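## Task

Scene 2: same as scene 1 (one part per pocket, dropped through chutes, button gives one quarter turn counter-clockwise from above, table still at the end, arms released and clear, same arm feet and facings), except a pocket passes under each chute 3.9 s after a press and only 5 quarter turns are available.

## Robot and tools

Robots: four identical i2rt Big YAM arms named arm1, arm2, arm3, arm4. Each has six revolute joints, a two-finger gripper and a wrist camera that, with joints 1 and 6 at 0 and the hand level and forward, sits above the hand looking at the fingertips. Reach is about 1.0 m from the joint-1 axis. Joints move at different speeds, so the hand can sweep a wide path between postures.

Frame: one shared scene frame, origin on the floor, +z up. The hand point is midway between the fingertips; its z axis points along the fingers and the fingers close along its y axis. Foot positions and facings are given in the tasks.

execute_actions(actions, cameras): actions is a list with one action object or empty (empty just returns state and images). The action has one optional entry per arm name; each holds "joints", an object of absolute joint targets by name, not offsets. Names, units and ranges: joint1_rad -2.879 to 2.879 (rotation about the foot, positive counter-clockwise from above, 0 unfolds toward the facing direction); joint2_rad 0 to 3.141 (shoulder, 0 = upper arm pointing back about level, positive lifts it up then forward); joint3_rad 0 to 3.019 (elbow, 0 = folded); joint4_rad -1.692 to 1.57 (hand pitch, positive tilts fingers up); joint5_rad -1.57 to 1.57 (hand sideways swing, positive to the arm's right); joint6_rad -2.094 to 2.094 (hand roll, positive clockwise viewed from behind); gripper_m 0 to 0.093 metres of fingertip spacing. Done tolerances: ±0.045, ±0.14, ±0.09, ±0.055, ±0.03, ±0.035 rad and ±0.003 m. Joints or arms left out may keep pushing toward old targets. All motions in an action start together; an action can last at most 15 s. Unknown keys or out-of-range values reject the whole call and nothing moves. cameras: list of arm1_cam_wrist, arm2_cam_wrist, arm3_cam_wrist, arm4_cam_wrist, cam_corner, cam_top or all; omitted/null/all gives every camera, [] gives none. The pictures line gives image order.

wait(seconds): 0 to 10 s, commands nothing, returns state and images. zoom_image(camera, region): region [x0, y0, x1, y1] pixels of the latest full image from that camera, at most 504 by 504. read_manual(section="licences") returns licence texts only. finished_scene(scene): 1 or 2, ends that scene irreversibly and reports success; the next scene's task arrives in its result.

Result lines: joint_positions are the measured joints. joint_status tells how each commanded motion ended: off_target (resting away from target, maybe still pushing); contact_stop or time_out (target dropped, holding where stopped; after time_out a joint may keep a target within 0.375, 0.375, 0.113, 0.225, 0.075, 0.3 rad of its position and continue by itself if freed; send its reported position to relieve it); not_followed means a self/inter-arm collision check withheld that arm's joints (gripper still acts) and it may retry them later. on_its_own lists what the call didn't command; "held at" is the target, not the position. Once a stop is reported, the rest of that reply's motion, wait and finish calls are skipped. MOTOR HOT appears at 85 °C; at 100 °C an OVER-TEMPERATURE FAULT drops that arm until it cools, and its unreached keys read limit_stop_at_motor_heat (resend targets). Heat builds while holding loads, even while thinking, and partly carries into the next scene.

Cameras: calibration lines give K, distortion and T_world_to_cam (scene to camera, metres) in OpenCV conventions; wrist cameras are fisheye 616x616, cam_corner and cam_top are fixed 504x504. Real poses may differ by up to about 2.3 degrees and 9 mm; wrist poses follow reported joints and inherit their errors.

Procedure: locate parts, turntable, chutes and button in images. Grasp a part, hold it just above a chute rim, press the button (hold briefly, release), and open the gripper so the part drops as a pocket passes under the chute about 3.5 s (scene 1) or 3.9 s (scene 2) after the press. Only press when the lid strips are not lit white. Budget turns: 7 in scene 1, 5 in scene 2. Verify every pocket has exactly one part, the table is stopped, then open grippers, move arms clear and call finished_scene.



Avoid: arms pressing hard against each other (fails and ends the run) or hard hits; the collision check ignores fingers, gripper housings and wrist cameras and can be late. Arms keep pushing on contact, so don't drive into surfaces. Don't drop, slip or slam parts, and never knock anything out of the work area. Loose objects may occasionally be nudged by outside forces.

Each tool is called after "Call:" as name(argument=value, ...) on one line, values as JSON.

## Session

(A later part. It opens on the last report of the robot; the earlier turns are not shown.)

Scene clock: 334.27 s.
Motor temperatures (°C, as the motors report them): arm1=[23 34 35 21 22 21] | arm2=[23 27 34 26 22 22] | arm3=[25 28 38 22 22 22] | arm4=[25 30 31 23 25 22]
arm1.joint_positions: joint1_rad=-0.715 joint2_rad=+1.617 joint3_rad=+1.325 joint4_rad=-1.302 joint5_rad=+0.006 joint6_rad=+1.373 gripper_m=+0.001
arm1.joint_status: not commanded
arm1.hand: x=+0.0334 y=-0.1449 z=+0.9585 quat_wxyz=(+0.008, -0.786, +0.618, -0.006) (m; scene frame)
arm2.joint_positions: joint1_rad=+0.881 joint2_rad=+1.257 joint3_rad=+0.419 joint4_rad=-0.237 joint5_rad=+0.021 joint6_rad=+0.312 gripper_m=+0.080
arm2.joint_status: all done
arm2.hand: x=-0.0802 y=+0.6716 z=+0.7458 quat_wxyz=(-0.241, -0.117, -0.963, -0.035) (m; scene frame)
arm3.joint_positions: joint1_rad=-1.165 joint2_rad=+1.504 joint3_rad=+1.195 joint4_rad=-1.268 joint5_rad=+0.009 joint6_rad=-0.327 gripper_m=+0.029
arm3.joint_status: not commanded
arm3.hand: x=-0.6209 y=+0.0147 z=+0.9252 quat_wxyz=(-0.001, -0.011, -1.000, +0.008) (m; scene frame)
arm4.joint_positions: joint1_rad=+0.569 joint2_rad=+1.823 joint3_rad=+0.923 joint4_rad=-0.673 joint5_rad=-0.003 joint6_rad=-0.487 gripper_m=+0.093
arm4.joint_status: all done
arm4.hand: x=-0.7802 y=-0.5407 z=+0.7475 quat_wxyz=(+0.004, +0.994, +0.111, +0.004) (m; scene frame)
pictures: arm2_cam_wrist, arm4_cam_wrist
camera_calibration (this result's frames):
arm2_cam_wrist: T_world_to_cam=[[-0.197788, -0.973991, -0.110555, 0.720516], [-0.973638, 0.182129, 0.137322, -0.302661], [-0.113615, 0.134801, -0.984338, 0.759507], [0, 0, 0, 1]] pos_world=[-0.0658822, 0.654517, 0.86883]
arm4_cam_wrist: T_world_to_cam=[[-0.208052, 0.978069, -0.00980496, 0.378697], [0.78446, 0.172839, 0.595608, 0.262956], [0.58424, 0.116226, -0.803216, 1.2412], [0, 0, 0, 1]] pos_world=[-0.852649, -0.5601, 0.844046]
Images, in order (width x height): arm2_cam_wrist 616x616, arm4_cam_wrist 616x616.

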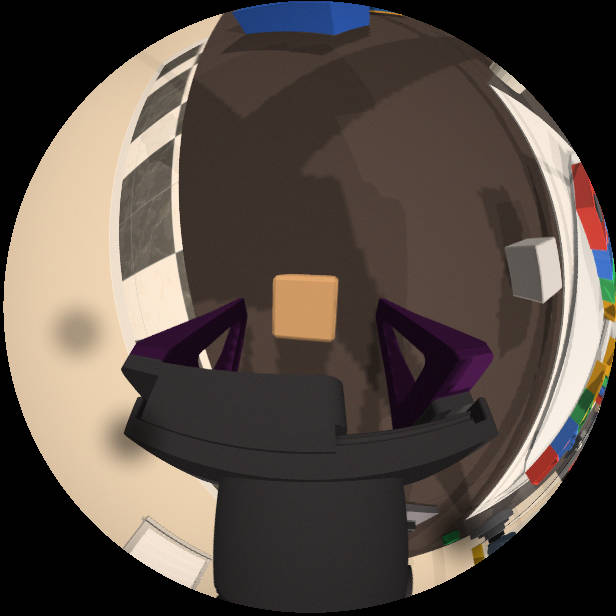

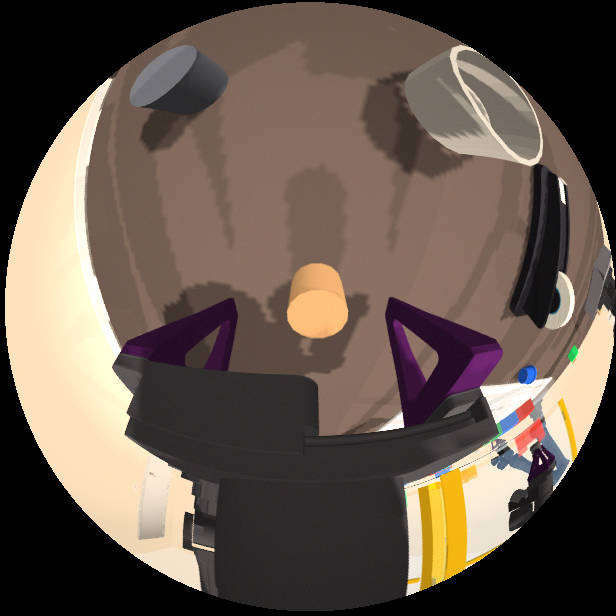

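Call:
execute_actions(actions=[{"arm2":{"joints":{"gripper_m":0.014,"joint2_rad":1.25}},"arm4":{"joints":{"gripper_m":0.012,"joint4_rad":-0.64}}}], cameras=[])

Call:
execute_actions(actions=[{"arm2":{"joints":{"joint2_rad":1.0,"joint3_rad":1.22,"joint4_rad":-1.0}},"arm4":{"joints":{"joint2_rad":0.75,"joint3_rad":1.0,"joint4_rad":-1.68}}}], cameras=[])

Call:
execute_actions(actions=[{"arm2":{"joints":{"joint1_rad":-0.44}},"arm4":{"joints":{"joint1_rad":-0.993,"joint6_rad":-0.22,"joint3_rad":1.2}}}], cameras=[])

Call:
execute_actions(actions=[{"arm2":{"joints":{"joint2_rad":1.47,"joint3_rad":1.18,"joint4_rad":-0.762}},"arm4":{"joints":{"joint2_rad":1.565,"joint3_rad":1.16,"joint4_rad":-1.15}}}], cameras=["arm3_cam_wrist","arm2_cam_wrist","arm4_cam_wrist"])

Scene clock: 343.87 s.
Motor temperatures (°C, as the motors report them): arm1=[23 34 35 21 22 21] | arm2=[23 27 33 26 23 22] | arm3=[25 28 38 22 22 22] | arm4=[25 30 31 23 25 22]
arm1.joint_positions: joint1_rad=-0.715 joint2_rad=+1.617 joint3_rad=+1.325 joint4_rad=-1.302 joint5_rad=+0.006 joint6_rad=+1.373 gripper_m=+0.001
arm1.joint_status: not commanded
arm1.hand: x=+0.0334 y=-0.1449 z=+0.9585 quat_wxyz=(+0.008, -0.786, +0.618, -0.006) (m; scene frame)
arm2.joint_positions: joint1_rad=+0.882 joint2_rad=+1.256 joint3_rad=+0.419 joint4_rad=-0.237 joint5_rad=+0.018 joint6_rad=+0.312 gripper_m=+0.032
arm2.joint_status: gripper_m off_target (ended at +0.032, target +0.014); the others done
arm2.hand: x=-0.0802 y=+0.6723 z=+0.7459 quat_wxyz=(-0.241, -0.116, -0.963, -0.037) (m; scene frame)
arm3.joint_positions: joint1_rad=-1.165 joint2_rad=+1.504 joint3_rad=+1.195 joint4_rad=-1.268 joint5_rad=+0.009 joint6_rad=-0.327 gripper_m=+0.029
arm3.joint_status: not commanded
arm3.hand: x=-0.6209 y=+0.0147 z=+0.9252 quat_wxyz=(-0.001, -0.011, -1.000, +0.008) (m; scene frame)
arm4.joint_positions: joint1_rad=+0.569 joint2_rad=+1.823 joint3_rad=+0.923 joint4_rad=-0.655 joint5_rad=-0.003 joint6_rad=-0.487 gripper_m=+0.031
arm4.joint_status: gripper_m off_target (ended at +0.031, target +0.012); the others done
arm4.hand: x=-0.7844 y=-0.5396 z=+0.7475 quat_wxyz=(+0.001, +0.994, +0.111, -0.004) (m; scene frame)
pictures: none
No camera images: the call's "cameras" was empty. Leave "cameras" out to get every camera's image.

Scene clock: 345.40 s.
Motor temperatures (°C, as the motors report them): arm1=[23 34 35 21 22 21] | arm2=[23 27 34 26 23 22] | arm3=[25 28 38 22 22 22] | arm4=[25 30 31 23 25 22]
arm1.joint_positions: joint1_rad=-0.715 joint2_rad=+1.617 joint3_rad=+1.325 joint4_rad=-1.302 joint5_rad=+0.006 joint6_rad=+1.373 gripper_m=+0.001
arm1.joint_status: not commanded
arm1.hand: x=+0.0334 y=-0.1449 z=+0.9585 quat_wxyz=(+0.008, -0.786, +0.618, -0.006) (m; scene frame)
arm2.joint_positions: joint1_rad=+0.882 joint2_rad=+1.001 joint3_rad=+1.165 joint4_rad=-0.991 joint5_rad=+0.018 joint6_rad=+0.313 gripper_m=+0.032
arm2.joint_status: all done
arm2.hand: x=-0.0030 y=+0.6793 z=+1.1013 quat_wxyz=(-0.357, -0.113, -0.925, -0.060) (m; scene frame)
arm3.joint_positions: joint1_rad=-1.165 joint2_rad=+1.504 joint3_rad=+1.195 joint4_rad=-1.268 joint5_rad=+0.009 joint6_rad=-0.327 gripper_m=+0.029
arm3.joint_status: not commanded
arm3.hand: x=-0.6209 y=+0.0147 z=+0.9252 quat_wxyz=(-0.001, -0.011, -1.000, +0.008) (m; scene frame)
arm4.joint_positions: joint1_rad=+0.569 joint2_rad=+0.744 joint3_rad=+0.970 joint4_rad=-1.666 joint5_rad=-0.003 joint6_rad=-0.487 gripper_m=+0.031
arm4.joint_status: all done
arm4.hand: x=-0.5656 y=-0.5981 z=+1.0932 quat_wxyz=(-0.020, +0.992, +0.111, -0.057) (m; scene frame)
pictures: none
No camera images: the call's "cameras" was empty. Leave "cameras" out to get every camera's image.

Scene clock: 347.17 s.
Motor temperatures (°C, as the motors report them): arm1=[23 34 35 21 22 21] | arm2=[23 27 35 26 23 22] | arm3=[25 28 38 22 22 22] | arm4=[25 30 32 23 25 22]
arm1.joint_positions: joint1_rad=-0.715 joint2_rad=+1.617 joint3_rad=+1.325 joint4_rad=-1.302 joint5_rad=+0.006 joint6_rad=+1.373 gripper_m=+0.001
arm1.joint_status: not commanded
arm1.hand: x=+0.0334 y=-0.1449 z=+0.9585 quat_wxyz=(+0.008, -0.786, +0.618, -0.006) (m; scene frame)
arm2.joint_positions: joint1_rad=-0.440 joint2_rad=+1.001 joint3_rad=+1.165 joint4_rad=-0.991 joint5_rad=+0.015 joint6_rad=+0.313 gripper_m=+0.032
arm2.joint_status: all done
arm2.hand: x=-0.2899 y=+0.2541 z=+1.1042 quat_wxyz=(-0.321, -0.656, -0.661, +0.173) (m; scene frame)
arm3.joint_positions: joint1_rad=-1.165 joint2_rad=+1.504 joint3_rad=+1.195 joint4_rad=-1.268 joint5_rad=+0.009 joint6_rad=-0.327 gripper_m=+0.029
arm3.joint_status: not commanded
arm3.hand: x=-0.6209 y=+0.0147 z=+0.9252 quat_wxyz=(-0.001, -0.011, -1.000, +0.008) (m; scene frame)
arm4.joint_positions: joint1_rad=-0.984 joint2_rad=+0.749 joint3_rad=+1.167 joint4_rad=-1.668 joint5_rad=-0.002 joint6_rad=-0.233 gripper_m=+0.031
arm4.joint_status: all done
arm4.hand: x=-0.3261 y=-0.4378 z=+1.1754 quat_wxyz=(-0.137, +0.694, -0.703, -0.079) (m; scene frame)
pictures: none
No camera images: the call's "cameras" was empty. Leave "cameras" out to get every camera's image.

Scene clock: 348.60 s.
Motor temperatures (°C, as the motors report them): arm1=[23 34 35 21 22 21] | arm2=[23 27 35 26 23 22] | arm3=[25 28 38 22 22 22] | arm4=[25 30 32 23 25 22]
arm1.joint_positions: joint1_rad=-0.715 joint2_rad=+1.617 joint3_rad=+1.325 joint4_rad=-1.302 joint5_rad=+0.006 joint6_rad=+1.373 gripper_m=+0.001
arm1.joint_status: not commanded
arm1.hand: x=+0.0334 y=-0.1449 z=+0.9585 quat_wxyz=(+0.008, -0.786, +0.618, -0.006) (m; scene frame)
arm2.joint_positions: joint1_rad=-0.440 joint2_rad=+1.481 joint3_rad=+1.165 joint4_rad=-0.774 joint5_rad=+0.015 joint6_rad=+0.313 gripper_m=+0.032
arm2.joint_status: all done
arm2.hand: x=-0.2544 y=+0.1452 z=+0.9140 quat_wxyz=(-0.209, -0.684, -0.689, +0.117) (m; scene frame)
arm3.joint_positions: joint1_rad=-1.165 joint2_rad=+1.504 joint3_rad=+1.195 joint4_rad=-1.268 joint5_rad=+0.009 joint6_rad=-0.327 gripper_m=+0.029
arm3.joint_status: not commanded
arm3.hand: x=-0.6209 y=+0.0147 z=+0.9252 quat_wxyz=(-0.001, -0.011, -1.000, +0.008) (m; scene frame)
arm4.joint_positions: joint1_rad=-0.984 joint2_rad=+1.566 joint3_rad=+1.161 joint4_rad=-1.164 joint5_rad=-0.002 joint6_rad=-0.233 gripper_m=+0.031
arm4.joint_status: all done
arm4.hand: x=-0.2697 y=-0.2234 z=+0.9284 quat_wxyz=(-0.002, +0.702, -0.712, +0.003) (m; scene frame)
pictures: arm2_cam_wrist, arm3_cam_wrist, arm4_cam_wrist
camera_calibration (this result's frames):
arm2_cam_wrist: T_world_to_cam=[[-0.992531, -0.0485832, -0.111904, -0.143333], [-0.064844, 0.987069, 0.146596, -0.293643], [0.103335, 0.152757, -0.982847, 1.02753], [0, 0, 0, 1]] pos_world=[-0.267483, 0.12592, 1.03691]
arm3_cam_wrist: T_world_to_cam=[[-0.0125629, -0.999764, 0.0177393, -0.0124688], [-0.807117, 0.0206113, 0.590031, -1.04345], [-0.590257, -0.00690523, -0.807186, 0.5044], [0, 0, 0, 1]] pos_world=[-0.544616, 0.012524, 1.02303]
arm4_cam_wrist: T_world_to_cam=[[0.999633, -0.0262075, 0.00687284, 0.262196], [-0.0252012, -0.80625, 0.591038, -0.732939], [-0.00994844, -0.590995, -0.806614, 0.73627], [0, 0, 0, 1]] pos_world=[-0.273246, -0.148929, 1.02528]
Images, in order (width x height): arm2_cam_wrist 616x616, arm3_cam_wrist 616x616, arm4_cam_wrist 616x616.

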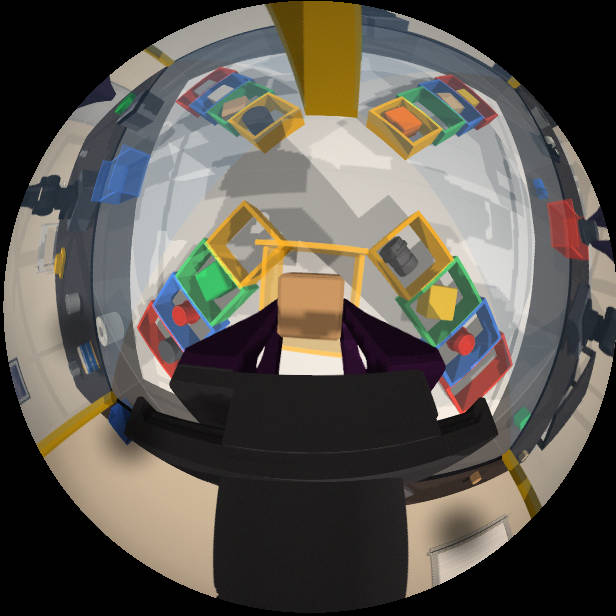

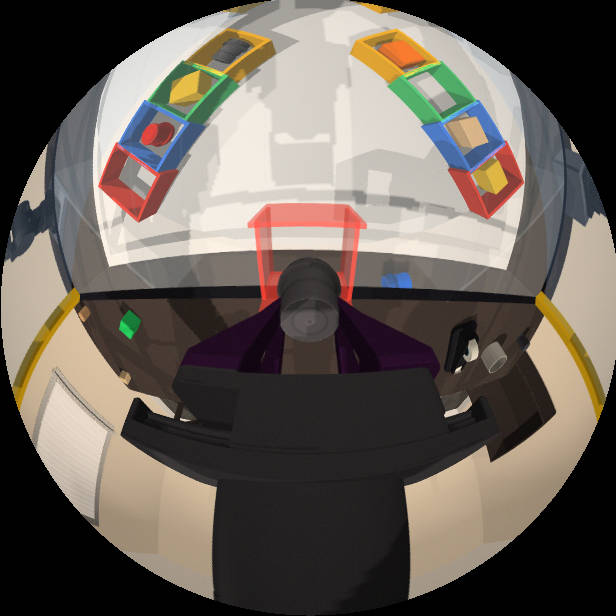

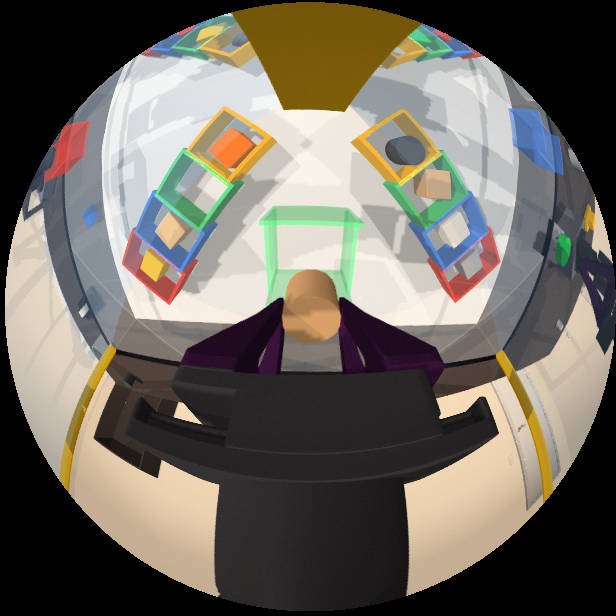

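Call:
execute_actions(actions=[{"arm1":{"joints":{"joint2_rad":1.765}}}], cameras=[])

Call:
wait(seconds=2.98)

Call:
execute_actions(actions=[{"arm1":{"joints":{"joint2_rad":1.6}},"arm2":{"joints":{"gripper_m":0.08}},"arm3":{"joints":{"gripper_m":0.093}},"arm4":{"joints":{"gripper_m":0.093}}}], cameras=[])

Call:
execute_actions(actions=[{"arm1":{"joints":{"joint2_rad":0.75,"joint4_rad":-1.6}},"arm2":{"joints":{"joint2_rad":0.7,"joint4_rad":-1.6}},"arm3":{"joints":{"joint2_rad":0.7,"joint4_rad":-1.6}},"arm4":{"joints":{"joint2_rad":0.7,"joint4_rad":-1.6}}}], cameras=[])

Call:
wait(seconds=5)

Scene clock: 357.67 s.
Motor temperatures (°C, as the motors report them): arm1=[23 34 35 21 22 21] | arm2=[23 28 36 26 23 22] | arm3=[25 28 38 22 22 22] | arm4=[25 30 32 23 25 22]
arm1.joint_positions: joint1_rad=-0.715 joint2_rad=+1.704 joint3_rad=+1.340 joint4_rad=-1.312 joint5_rad=+0.007 joint6_rad=+1.373 gripper_m=+0.001
arm1.joint_status: all done
arm1.hand: x=+0.0301 y=-0.1447 z=+0.9248 quat_wxyz=(+0.035, -0.785, +0.617, -0.037) (m; scene frame)
arm2.joint_positions: joint1_rad=-0.440 joint2_rad=+1.481 joint3_rad=+1.165 joint4_rad=-0.774 joint5_rad=+0.015 joint6_rad=+0.313 gripper_m=+0.032
arm2.joint_status: not commanded
arm2.hand: x=-0.2544 y=+0.1452 z=+0.9140 quat_wxyz=(-0.209, -0.684, -0.689, +0.117) (m; scene frame)
arm3.joint_positions: joint1_rad=-1.165 joint2_rad=+1.504 joint3_rad=+1.195 joint4_rad=-1.268 joint5_rad=+0.009 joint6_rad=-0.327 gripper_m=+0.029
arm3.joint_status: not commanded
arm3.hand: x=-0.6209 y=+0.0147 z=+0.9252 quat_wxyz=(-0.001, -0.011, -1.000, +0.008) (m; scene frame)
arm4.joint_positions: joint1_rad=-0.984 joint2_rad=+1.566 joint3_rad=+1.161 joint4_rad=-1.164 joint5_rad=-0.002 joint6_rad=-0.233 gripper_m=+0.031
arm4.joint_status: not commanded
arm4.hand: x=-0.2697 y=-0.2234 z=+0.9284 quat_wxyz=(-0.002, +0.702, -0.712, +0.003) (m; scene frame)
pictures: none
No camera images: the call's "cameras" was empty. Leave "cameras" out to get every camera's image.

Scene clock: 360.67 s.
Motor temperatures (°C, as the motors report them): arm1=[23 34 35 21 22 21] | arm2=[23 28 36 26 22 22] | arm3=[25 28 38 22 22 22] | arm4=[25 30 32 23 25 22]
arm1.joint_positions: joint1_rad=-0.715 joint2_rad=+1.704 joint3_rad=+1.340 joint4_rad=-1.312 joint5_rad=+0.007 joint6_rad=+1.373 gripper_m=+0.001
arm1.joint_status: all done
arm1.hand: x=+0.0301 y=-0.1447 z=+0.9248 quat_wxyz=(+0.035, -0.785, +0.617, -0.037) (m; scene frame)
arm2.joint_positions: joint1_rad=-0.440 joint2_rad=+1.481 joint3_rad=+1.165 joint4_rad=-0.774 joint5_rad=+0.015 joint6_rad=+0.313 gripper_m=+0.032
arm2.joint_status: not commanded
arm2.hand: x=-0.2544 y=+0.1452 z=+0.9140 quat_wxyz=(-0.209, -0.684, -0.689, +0.117) (m; scene frame)
arm3.joint_positions: joint1_rad=-1.165 joint2_rad=+1.504 joint3_rad=+1.195 joint4_rad=-1.268 joint5_rad=+0.009 joint6_rad=-0.327 gripper_m=+0.029
arm3.joint_status: not commanded
arm3.hand: x=-0.6209 y=+0.0147 z=+0.9252 quat_wxyz=(-0.001, -0.011, -1.000, +0.008) (m; scene frame)
arm4.joint_positions: joint1_rad=-0.984 joint2_rad=+1.566 joint3_rad=+1.161 joint4_rad=-1.164 joint5_rad=-0.002 joint6_rad=-0.233 gripper_m=+0.031
arm4.joint_status: not commanded
arm4.hand: x=-0.2697 y=-0.2234 z=+0.9284 quat_wxyz=(-0.002, +0.702, -0.712, +0.003) (m; scene frame)
wait: 3.00 s; at rest by 0.27 s
pictures: arm1_cam_wrist, arm2_cam_wrist, arm3_cam_wrist, arm4_cam_wrist, cam_corner, cam_top
camera_calibration (this result's frames):
arm1_cam_wrist: T_world_to_cam=[[0.971266, 0.214468, 0.103184, -0.0919161], [0.110092, -0.789238, 0.604138, -0.671322], [0.211005, -0.575419, -0.790171, 0.76518], [0, 0, 0, 1]] pos_world=[0.0017259, -0.0698213, 1.01968]
arm2_cam_wrist: T_world_to_cam=[[-0.992531, -0.0485832, -0.111904, -0.143333], [-0.064844, 0.987069, 0.146596, -0.293643], [0.103335, 0.152757, -0.982847, 1.02753], [0, 0, 0, 1]] pos_world=[-0.267483, 0.12592, 1.03691]
arm3_cam_wrist: T_world_to_cam=[[-0.0125629, -0.999764, 0.0177393, -0.0124688], [-0.807117, 0.0206113, 0.590031, -1.04345], [-0.590257, -0.00690523, -0.807186, 0.5044], [0, 0, 0, 1]] pos_world=[-0.544616, 0.012524, 1.02303]
arm4_cam_wrist: T_world_to_cam=[[0.999633, -0.0262075, 0.00687284, 0.262196], [-0.0252012, -0.80625, 0.591038, -0.732939], [-0.00994844, -0.590995, -0.806614, 0.73627], [0, 0, 0, 1]] pos_world=[-0.273246, -0.148929, 1.02528]
Images, in order (width x height): arm1_cam_wrist 616x616, arm2_cam_wrist 616x616, arm3_cam_wrist 616x616, arm4_cam_wrist 616x616, cam_corner 504x504, cam_top 504x504.

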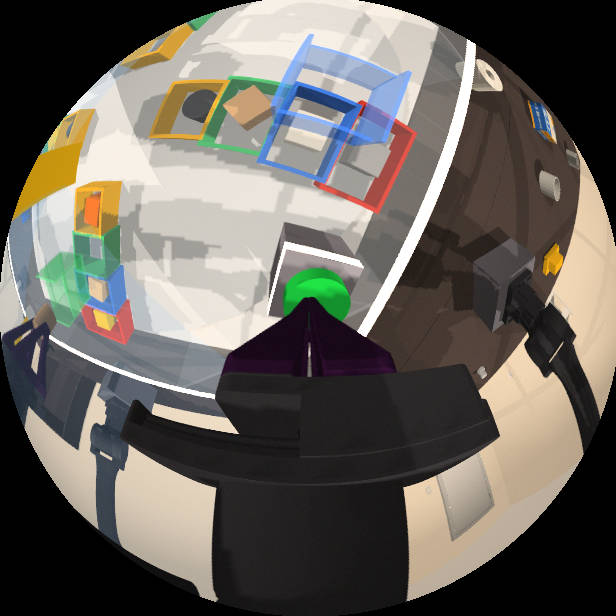

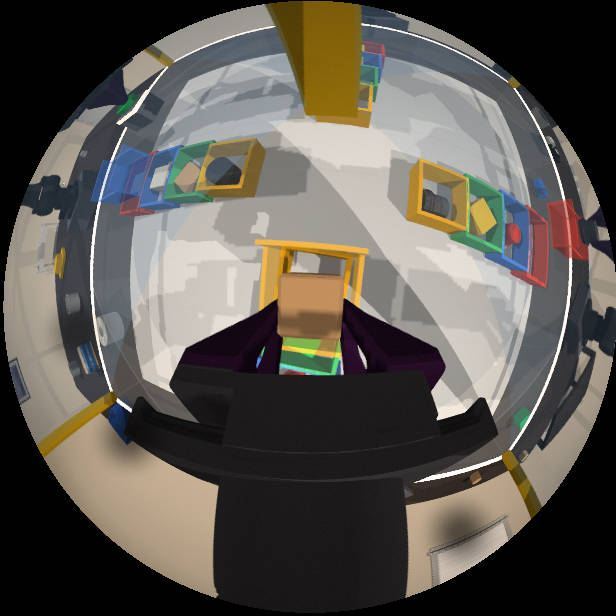

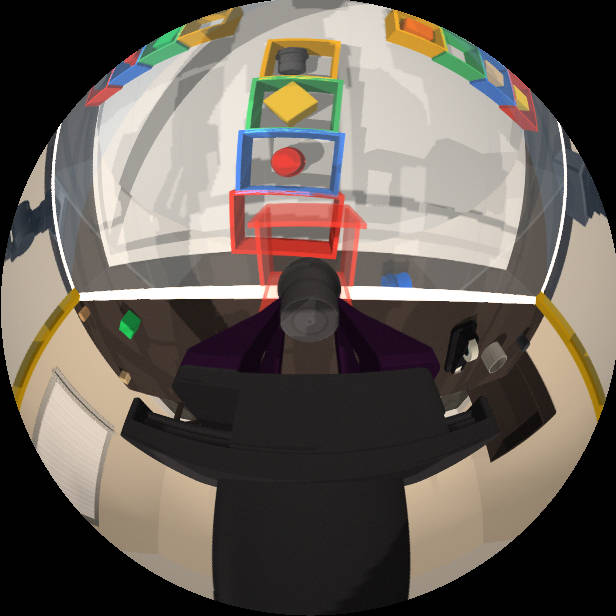

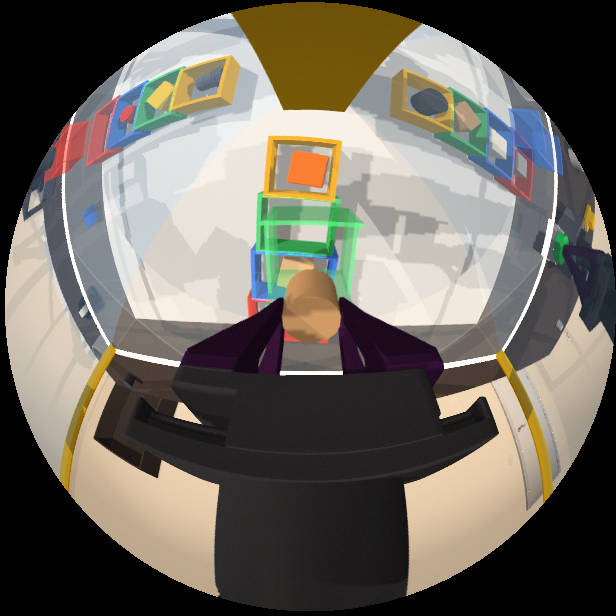

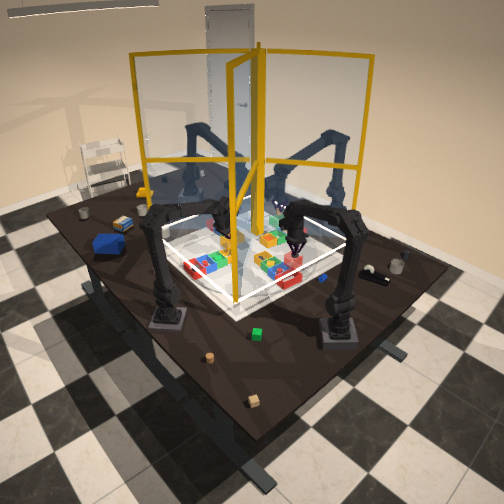

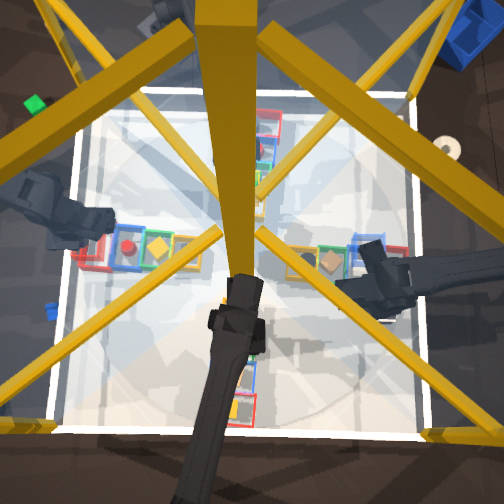

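Scene clock: 361.63 s.
Motor temperatures (°C, as the motors report them): arm1=[23 34 35 21 22 21] | arm2=[23 28 36 26 22 22] | arm3=[25 29 38 22 22 22] | arm4=[25 30 32 23 25 22]
arm1.joint_positions: joint1_rad=-0.715 joint2_rad=+1.583 joint3_rad=+1.328 joint4_rad=-1.312 joint5_rad=+0.007 joint6_rad=+1.373 gripper_m=+0.001
arm1.joint_status: all done
arm1.hand: x=+0.0357 y=-0.1444 z=+0.9745 quat_wxyz=(+0.000, -0.786, +0.618, +0.004) (m; scene frame)
arm2.joint_positions: joint1_rad=-0.440 joint2_rad=+1.481 joint3_rad=+1.165 joint4_rad=-0.774 joint5_rad=+0.015 joint6_rad=+0.313 gripper_m=+0.080
arm2.joint_status: all done
arm2.hand: x=-0.2544 y=+0.1452 z=+0.9140 quat_wxyz=(-0.209, -0.684, -0.689, +0.117) (m; scene frame)
arm3.joint_positions: joint1_rad=-1.165 joint2_rad=+1.504 joint3_rad=+1.195 joint4_rad=-1.268 joint5_rad=+0.009 joint6_rad=-0.327 gripper_m=+0.093
arm3.joint_status: all done
arm3.hand: x=-0.6209 y=+0.0147 z=+0.9252 quat_wxyz=(-0.001, -0.011, -1.000, +0.008) (m; scene frame)
arm4.joint_positions: joint1_rad=-0.984 joint2_rad=+1.566 joint3_rad=+1.161 joint4_rad=-1.164 joint5_rad=-0.002 joint6_rad=-0.233 gripper_m=+0.093
arm4.joint_status: all done
arm4.hand: x=-0.2697 y=-0.2234 z=+0.9284 quat_wxyz=(-0.002, +0.702, -0.712, +0.003) (m; scene frame)
pictures: none
No camera images: the call's "cameras" was empty. Leave "cameras" out to get every camera's image.

Scene clock: 363.23 s.
Motor temperatures (°C, as the motors report them): arm1=[23 34 35 21 22 21] | arm2=[23 28 36 26 22 22] | arm3=[25 28 38 22 22 22] | arm4=[25 30 32 23 25 22]
arm1.joint_positions: joint1_rad=-0.715 joint2_rad=+0.745 joint3_rad=+1.322 joint4_rad=-1.588 joint5_rad=+0.007 joint6_rad=+1.373 gripper_m=+0.001
arm1.joint_status: all done
arm1.hand: x=+0.2613 y=-0.1347 z=+1.2450 quat_wxyz=(-0.178, -0.754, +0.595, +0.213) (m; scene frame)
arm2.joint_positions: joint1_rad=-0.440 joint2_rad=+0.690 joint3_rad=+1.165 joint4_rad=-1.591 joint5_rad=+0.015 joint6_rad=+0.313 gripper_m=+0.080
arm2.joint_status: all done
arm2.hand: x=-0.3527 y=+0.4413 z=+1.1142 quat_wxyz=(-0.198, -0.686, -0.692, +0.111) (m; scene frame)
arm3.joint_positions: joint1_rad=-1.165 joint2_rad=+0.693 joint3_rad=+1.195 joint4_rad=-1.595 joint5_rad=+0.009 joint6_rad=-0.327 gripper_m=+0.093
arm3.joint_status: all done
arm3.hand: x=-0.8158 y=+0.0871 z=+1.1618 quat_wxyz=(-0.226, -0.011, -0.970, +0.087) (m; scene frame)
arm4.joint_positions: joint1_rad=-0.984 joint2_rad=+0.692 joint3_rad=+1.161 joint4_rad=-1.587 joint5_rad=-0.002 joint6_rad=-0.233 gripper_m=+0.093
arm4.joint_status: all done
arm4.hand: x=-0.3252 y=-0.4332 z=+1.1919 quat_wxyz=(-0.193, +0.685, -0.693, -0.113) (m; scene frame)
pictures: none
No camera images: the call's "cameras" was empty. Leave "cameras" out to get every camera's image.

Scene clock: 368.23 s.
Motor temperatures (°C, as the motors report them): arm1=[23 33 35 21 21 21] | arm2=[23 28 36 26 22 22] | arm3=[25 28 38 23 22 22] | arm4=[25 30 32 23 25 22]
arm1.joint_positions: joint1_rad=-0.715 joint2_rad=+0.745 joint3_rad=+1.322 joint4_rad=-1.588 joint5_rad=+0.007 joint6_rad=+1.373 gripper_m=+0.001
arm1.joint_status: all done
arm1.hand: x=+0.2613 y=-0.1347 z=+1.2450 quat_wxyz=(-0.178, -0.754, +0.595, +0.213) (m; scene frame)
arm2.joint_positions: joint1_rad=-0.440 joint2_rad=+0.690 joint3_rad=+1.165 joint4_rad=-1.591 joint5_rad=+0.015 joint6_rad=+0.313 gripper_m=+0.080
arm2.joint_status: all done
arm2.hand: x=-0.3527 y=+0.4413 z=+1.1142 quat_wxyz=(-0.198, -0.686, -0.692, +0.111) (m; scene frame)
arm3.joint_positions: joint1_rad=-1.165 joint2_rad=+0.693 joint3_rad=+1.195 joint4_rad=-1.595 joint5_rad=+0.009 joint6_rad=-0.327 gripper_m=+0.093
arm3.joint_status: all done
arm3.hand: x=-0.8158 y=+0.0871 z=+1.1618 quat_wxyz=(-0.226, -0.011, -0.970, +0.087) (m; scene frame)
arm4.joint_positions: joint1_rad=-0.984 joint2_rad=+0.692 joint3_rad=+1.161 joint4_rad=-1.587 joint5_rad=-0.002 joint6_rad=-0.233 gripper_m=+0.093
arm4.joint_status: all done
arm4.hand: x=-0.3252 y=-0.4332 z=+1.1919 quat_wxyz=(-0.193, +0.685, -0.693, -0.113) (m; scene frame)
wait: 5.00 s; at rest by 0.27 s
pictures: arm1_cam_wrist, arm2_cam_wrist, arm3_cam_wrist, arm4_cam_wrist, cam_corner, cam_top
camera_calibration (this result's frames):
arm1_cam_wrist: T_world_to_cam=[[0.826885, 0.20746, -0.522707, 0.464423], [0.464956, -0.775054, 0.427911, -0.75376], [-0.316351, -0.596868, -0.73734, 1.04436], [0, 0, 0, 1]] pos_world=[0.296826, -0.0572065, 1.33535]
arm2_cam_wrist: T_world_to_cam=[[-0.993407, -0.0458562, -0.105069, -0.213276], [-0.0634354, 0.983292, 0.170623, -0.646271], [0.095489, 0.176164, -0.979718, 1.17257], [0, 0, 0, 1]] pos_world=[-0.364833, 0.419129, 1.23665]
arm3_cam_wrist: T_world_to_cam=[[-0.052702, -0.984134, 0.169418, -0.157083], [-0.982633, 0.0813338, 0.166787, -0.998604], [-0.17792, -0.157686, -0.971329, 1.12111], [0, 0, 0, 1]] pos_world=[-0.790071, 0.103412, 1.28213]
arm4_cam_wrist: T_world_to_cam=[[0.993628, -0.0467589, 0.102553, 0.18544], [-0.0655576, -0.979902, 0.188398, -0.667724], [0.0916823, -0.193921, -0.976724, 1.23204], [0, 0, 0, 1]] pos_world=[-0.34099, -0.406715, 1.31015]
Images, in order (width x height): arm1_cam_wrist 616x616, arm2_cam_wrist 616x616, arm3_cam_wrist 616x616, arm4_cam_wrist 616x616, cam_corner 504x504, cam_top 504x504.

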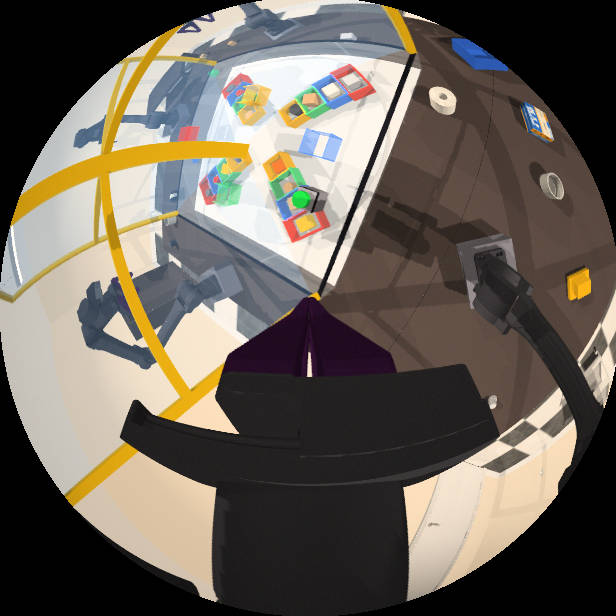

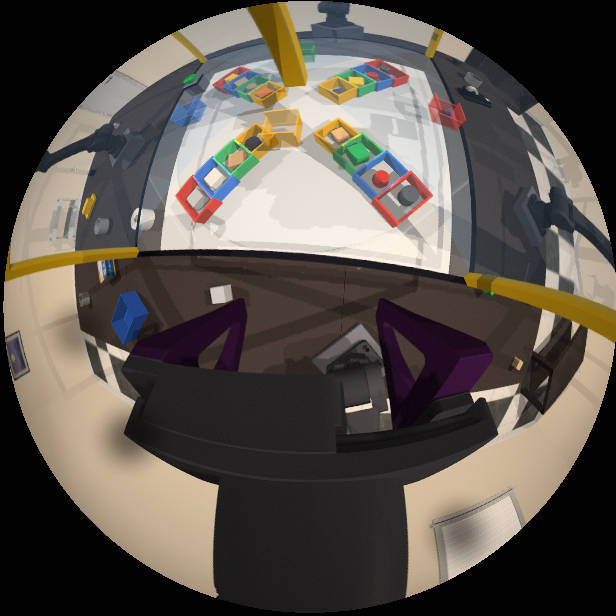

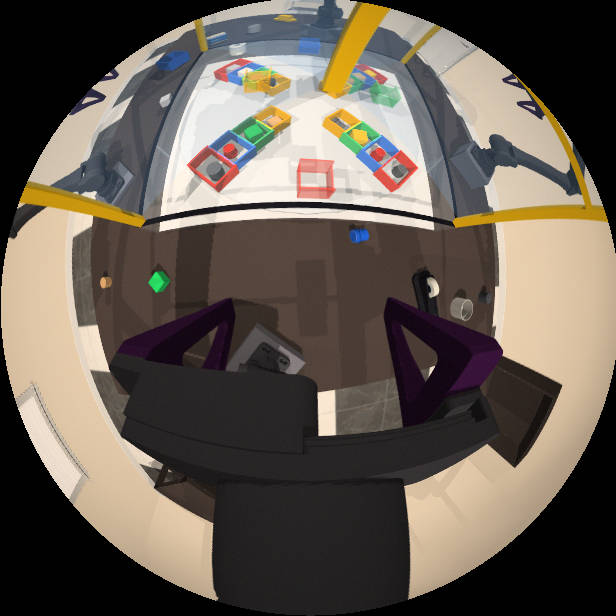

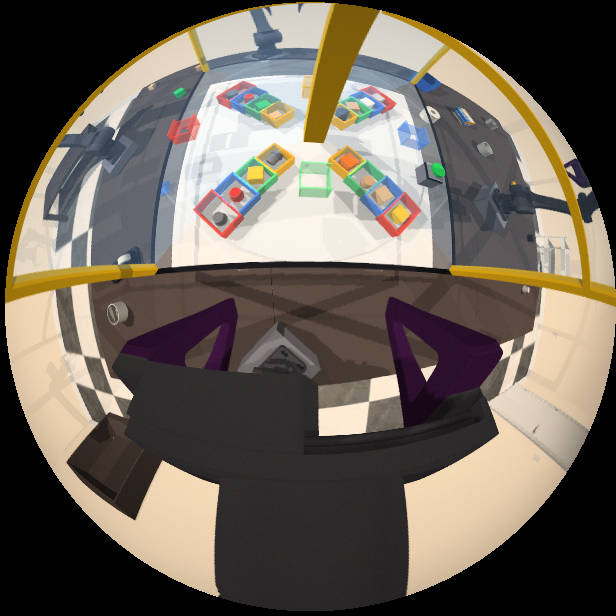

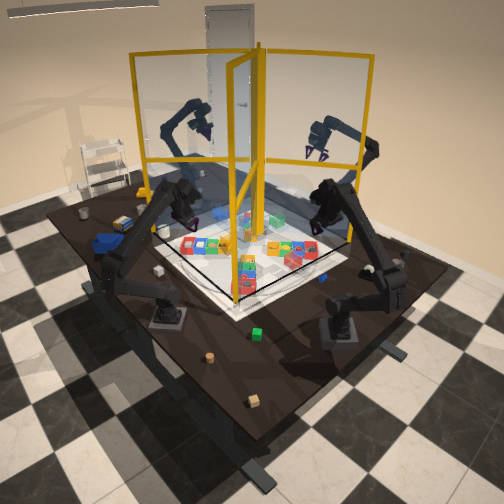

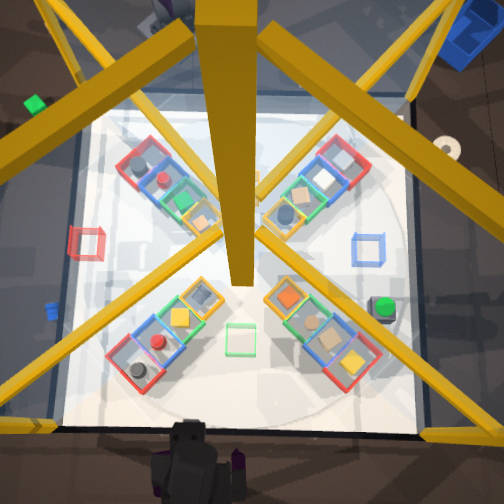

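Call:
finished_scene(scene=2)

The scene is finished: the task was done.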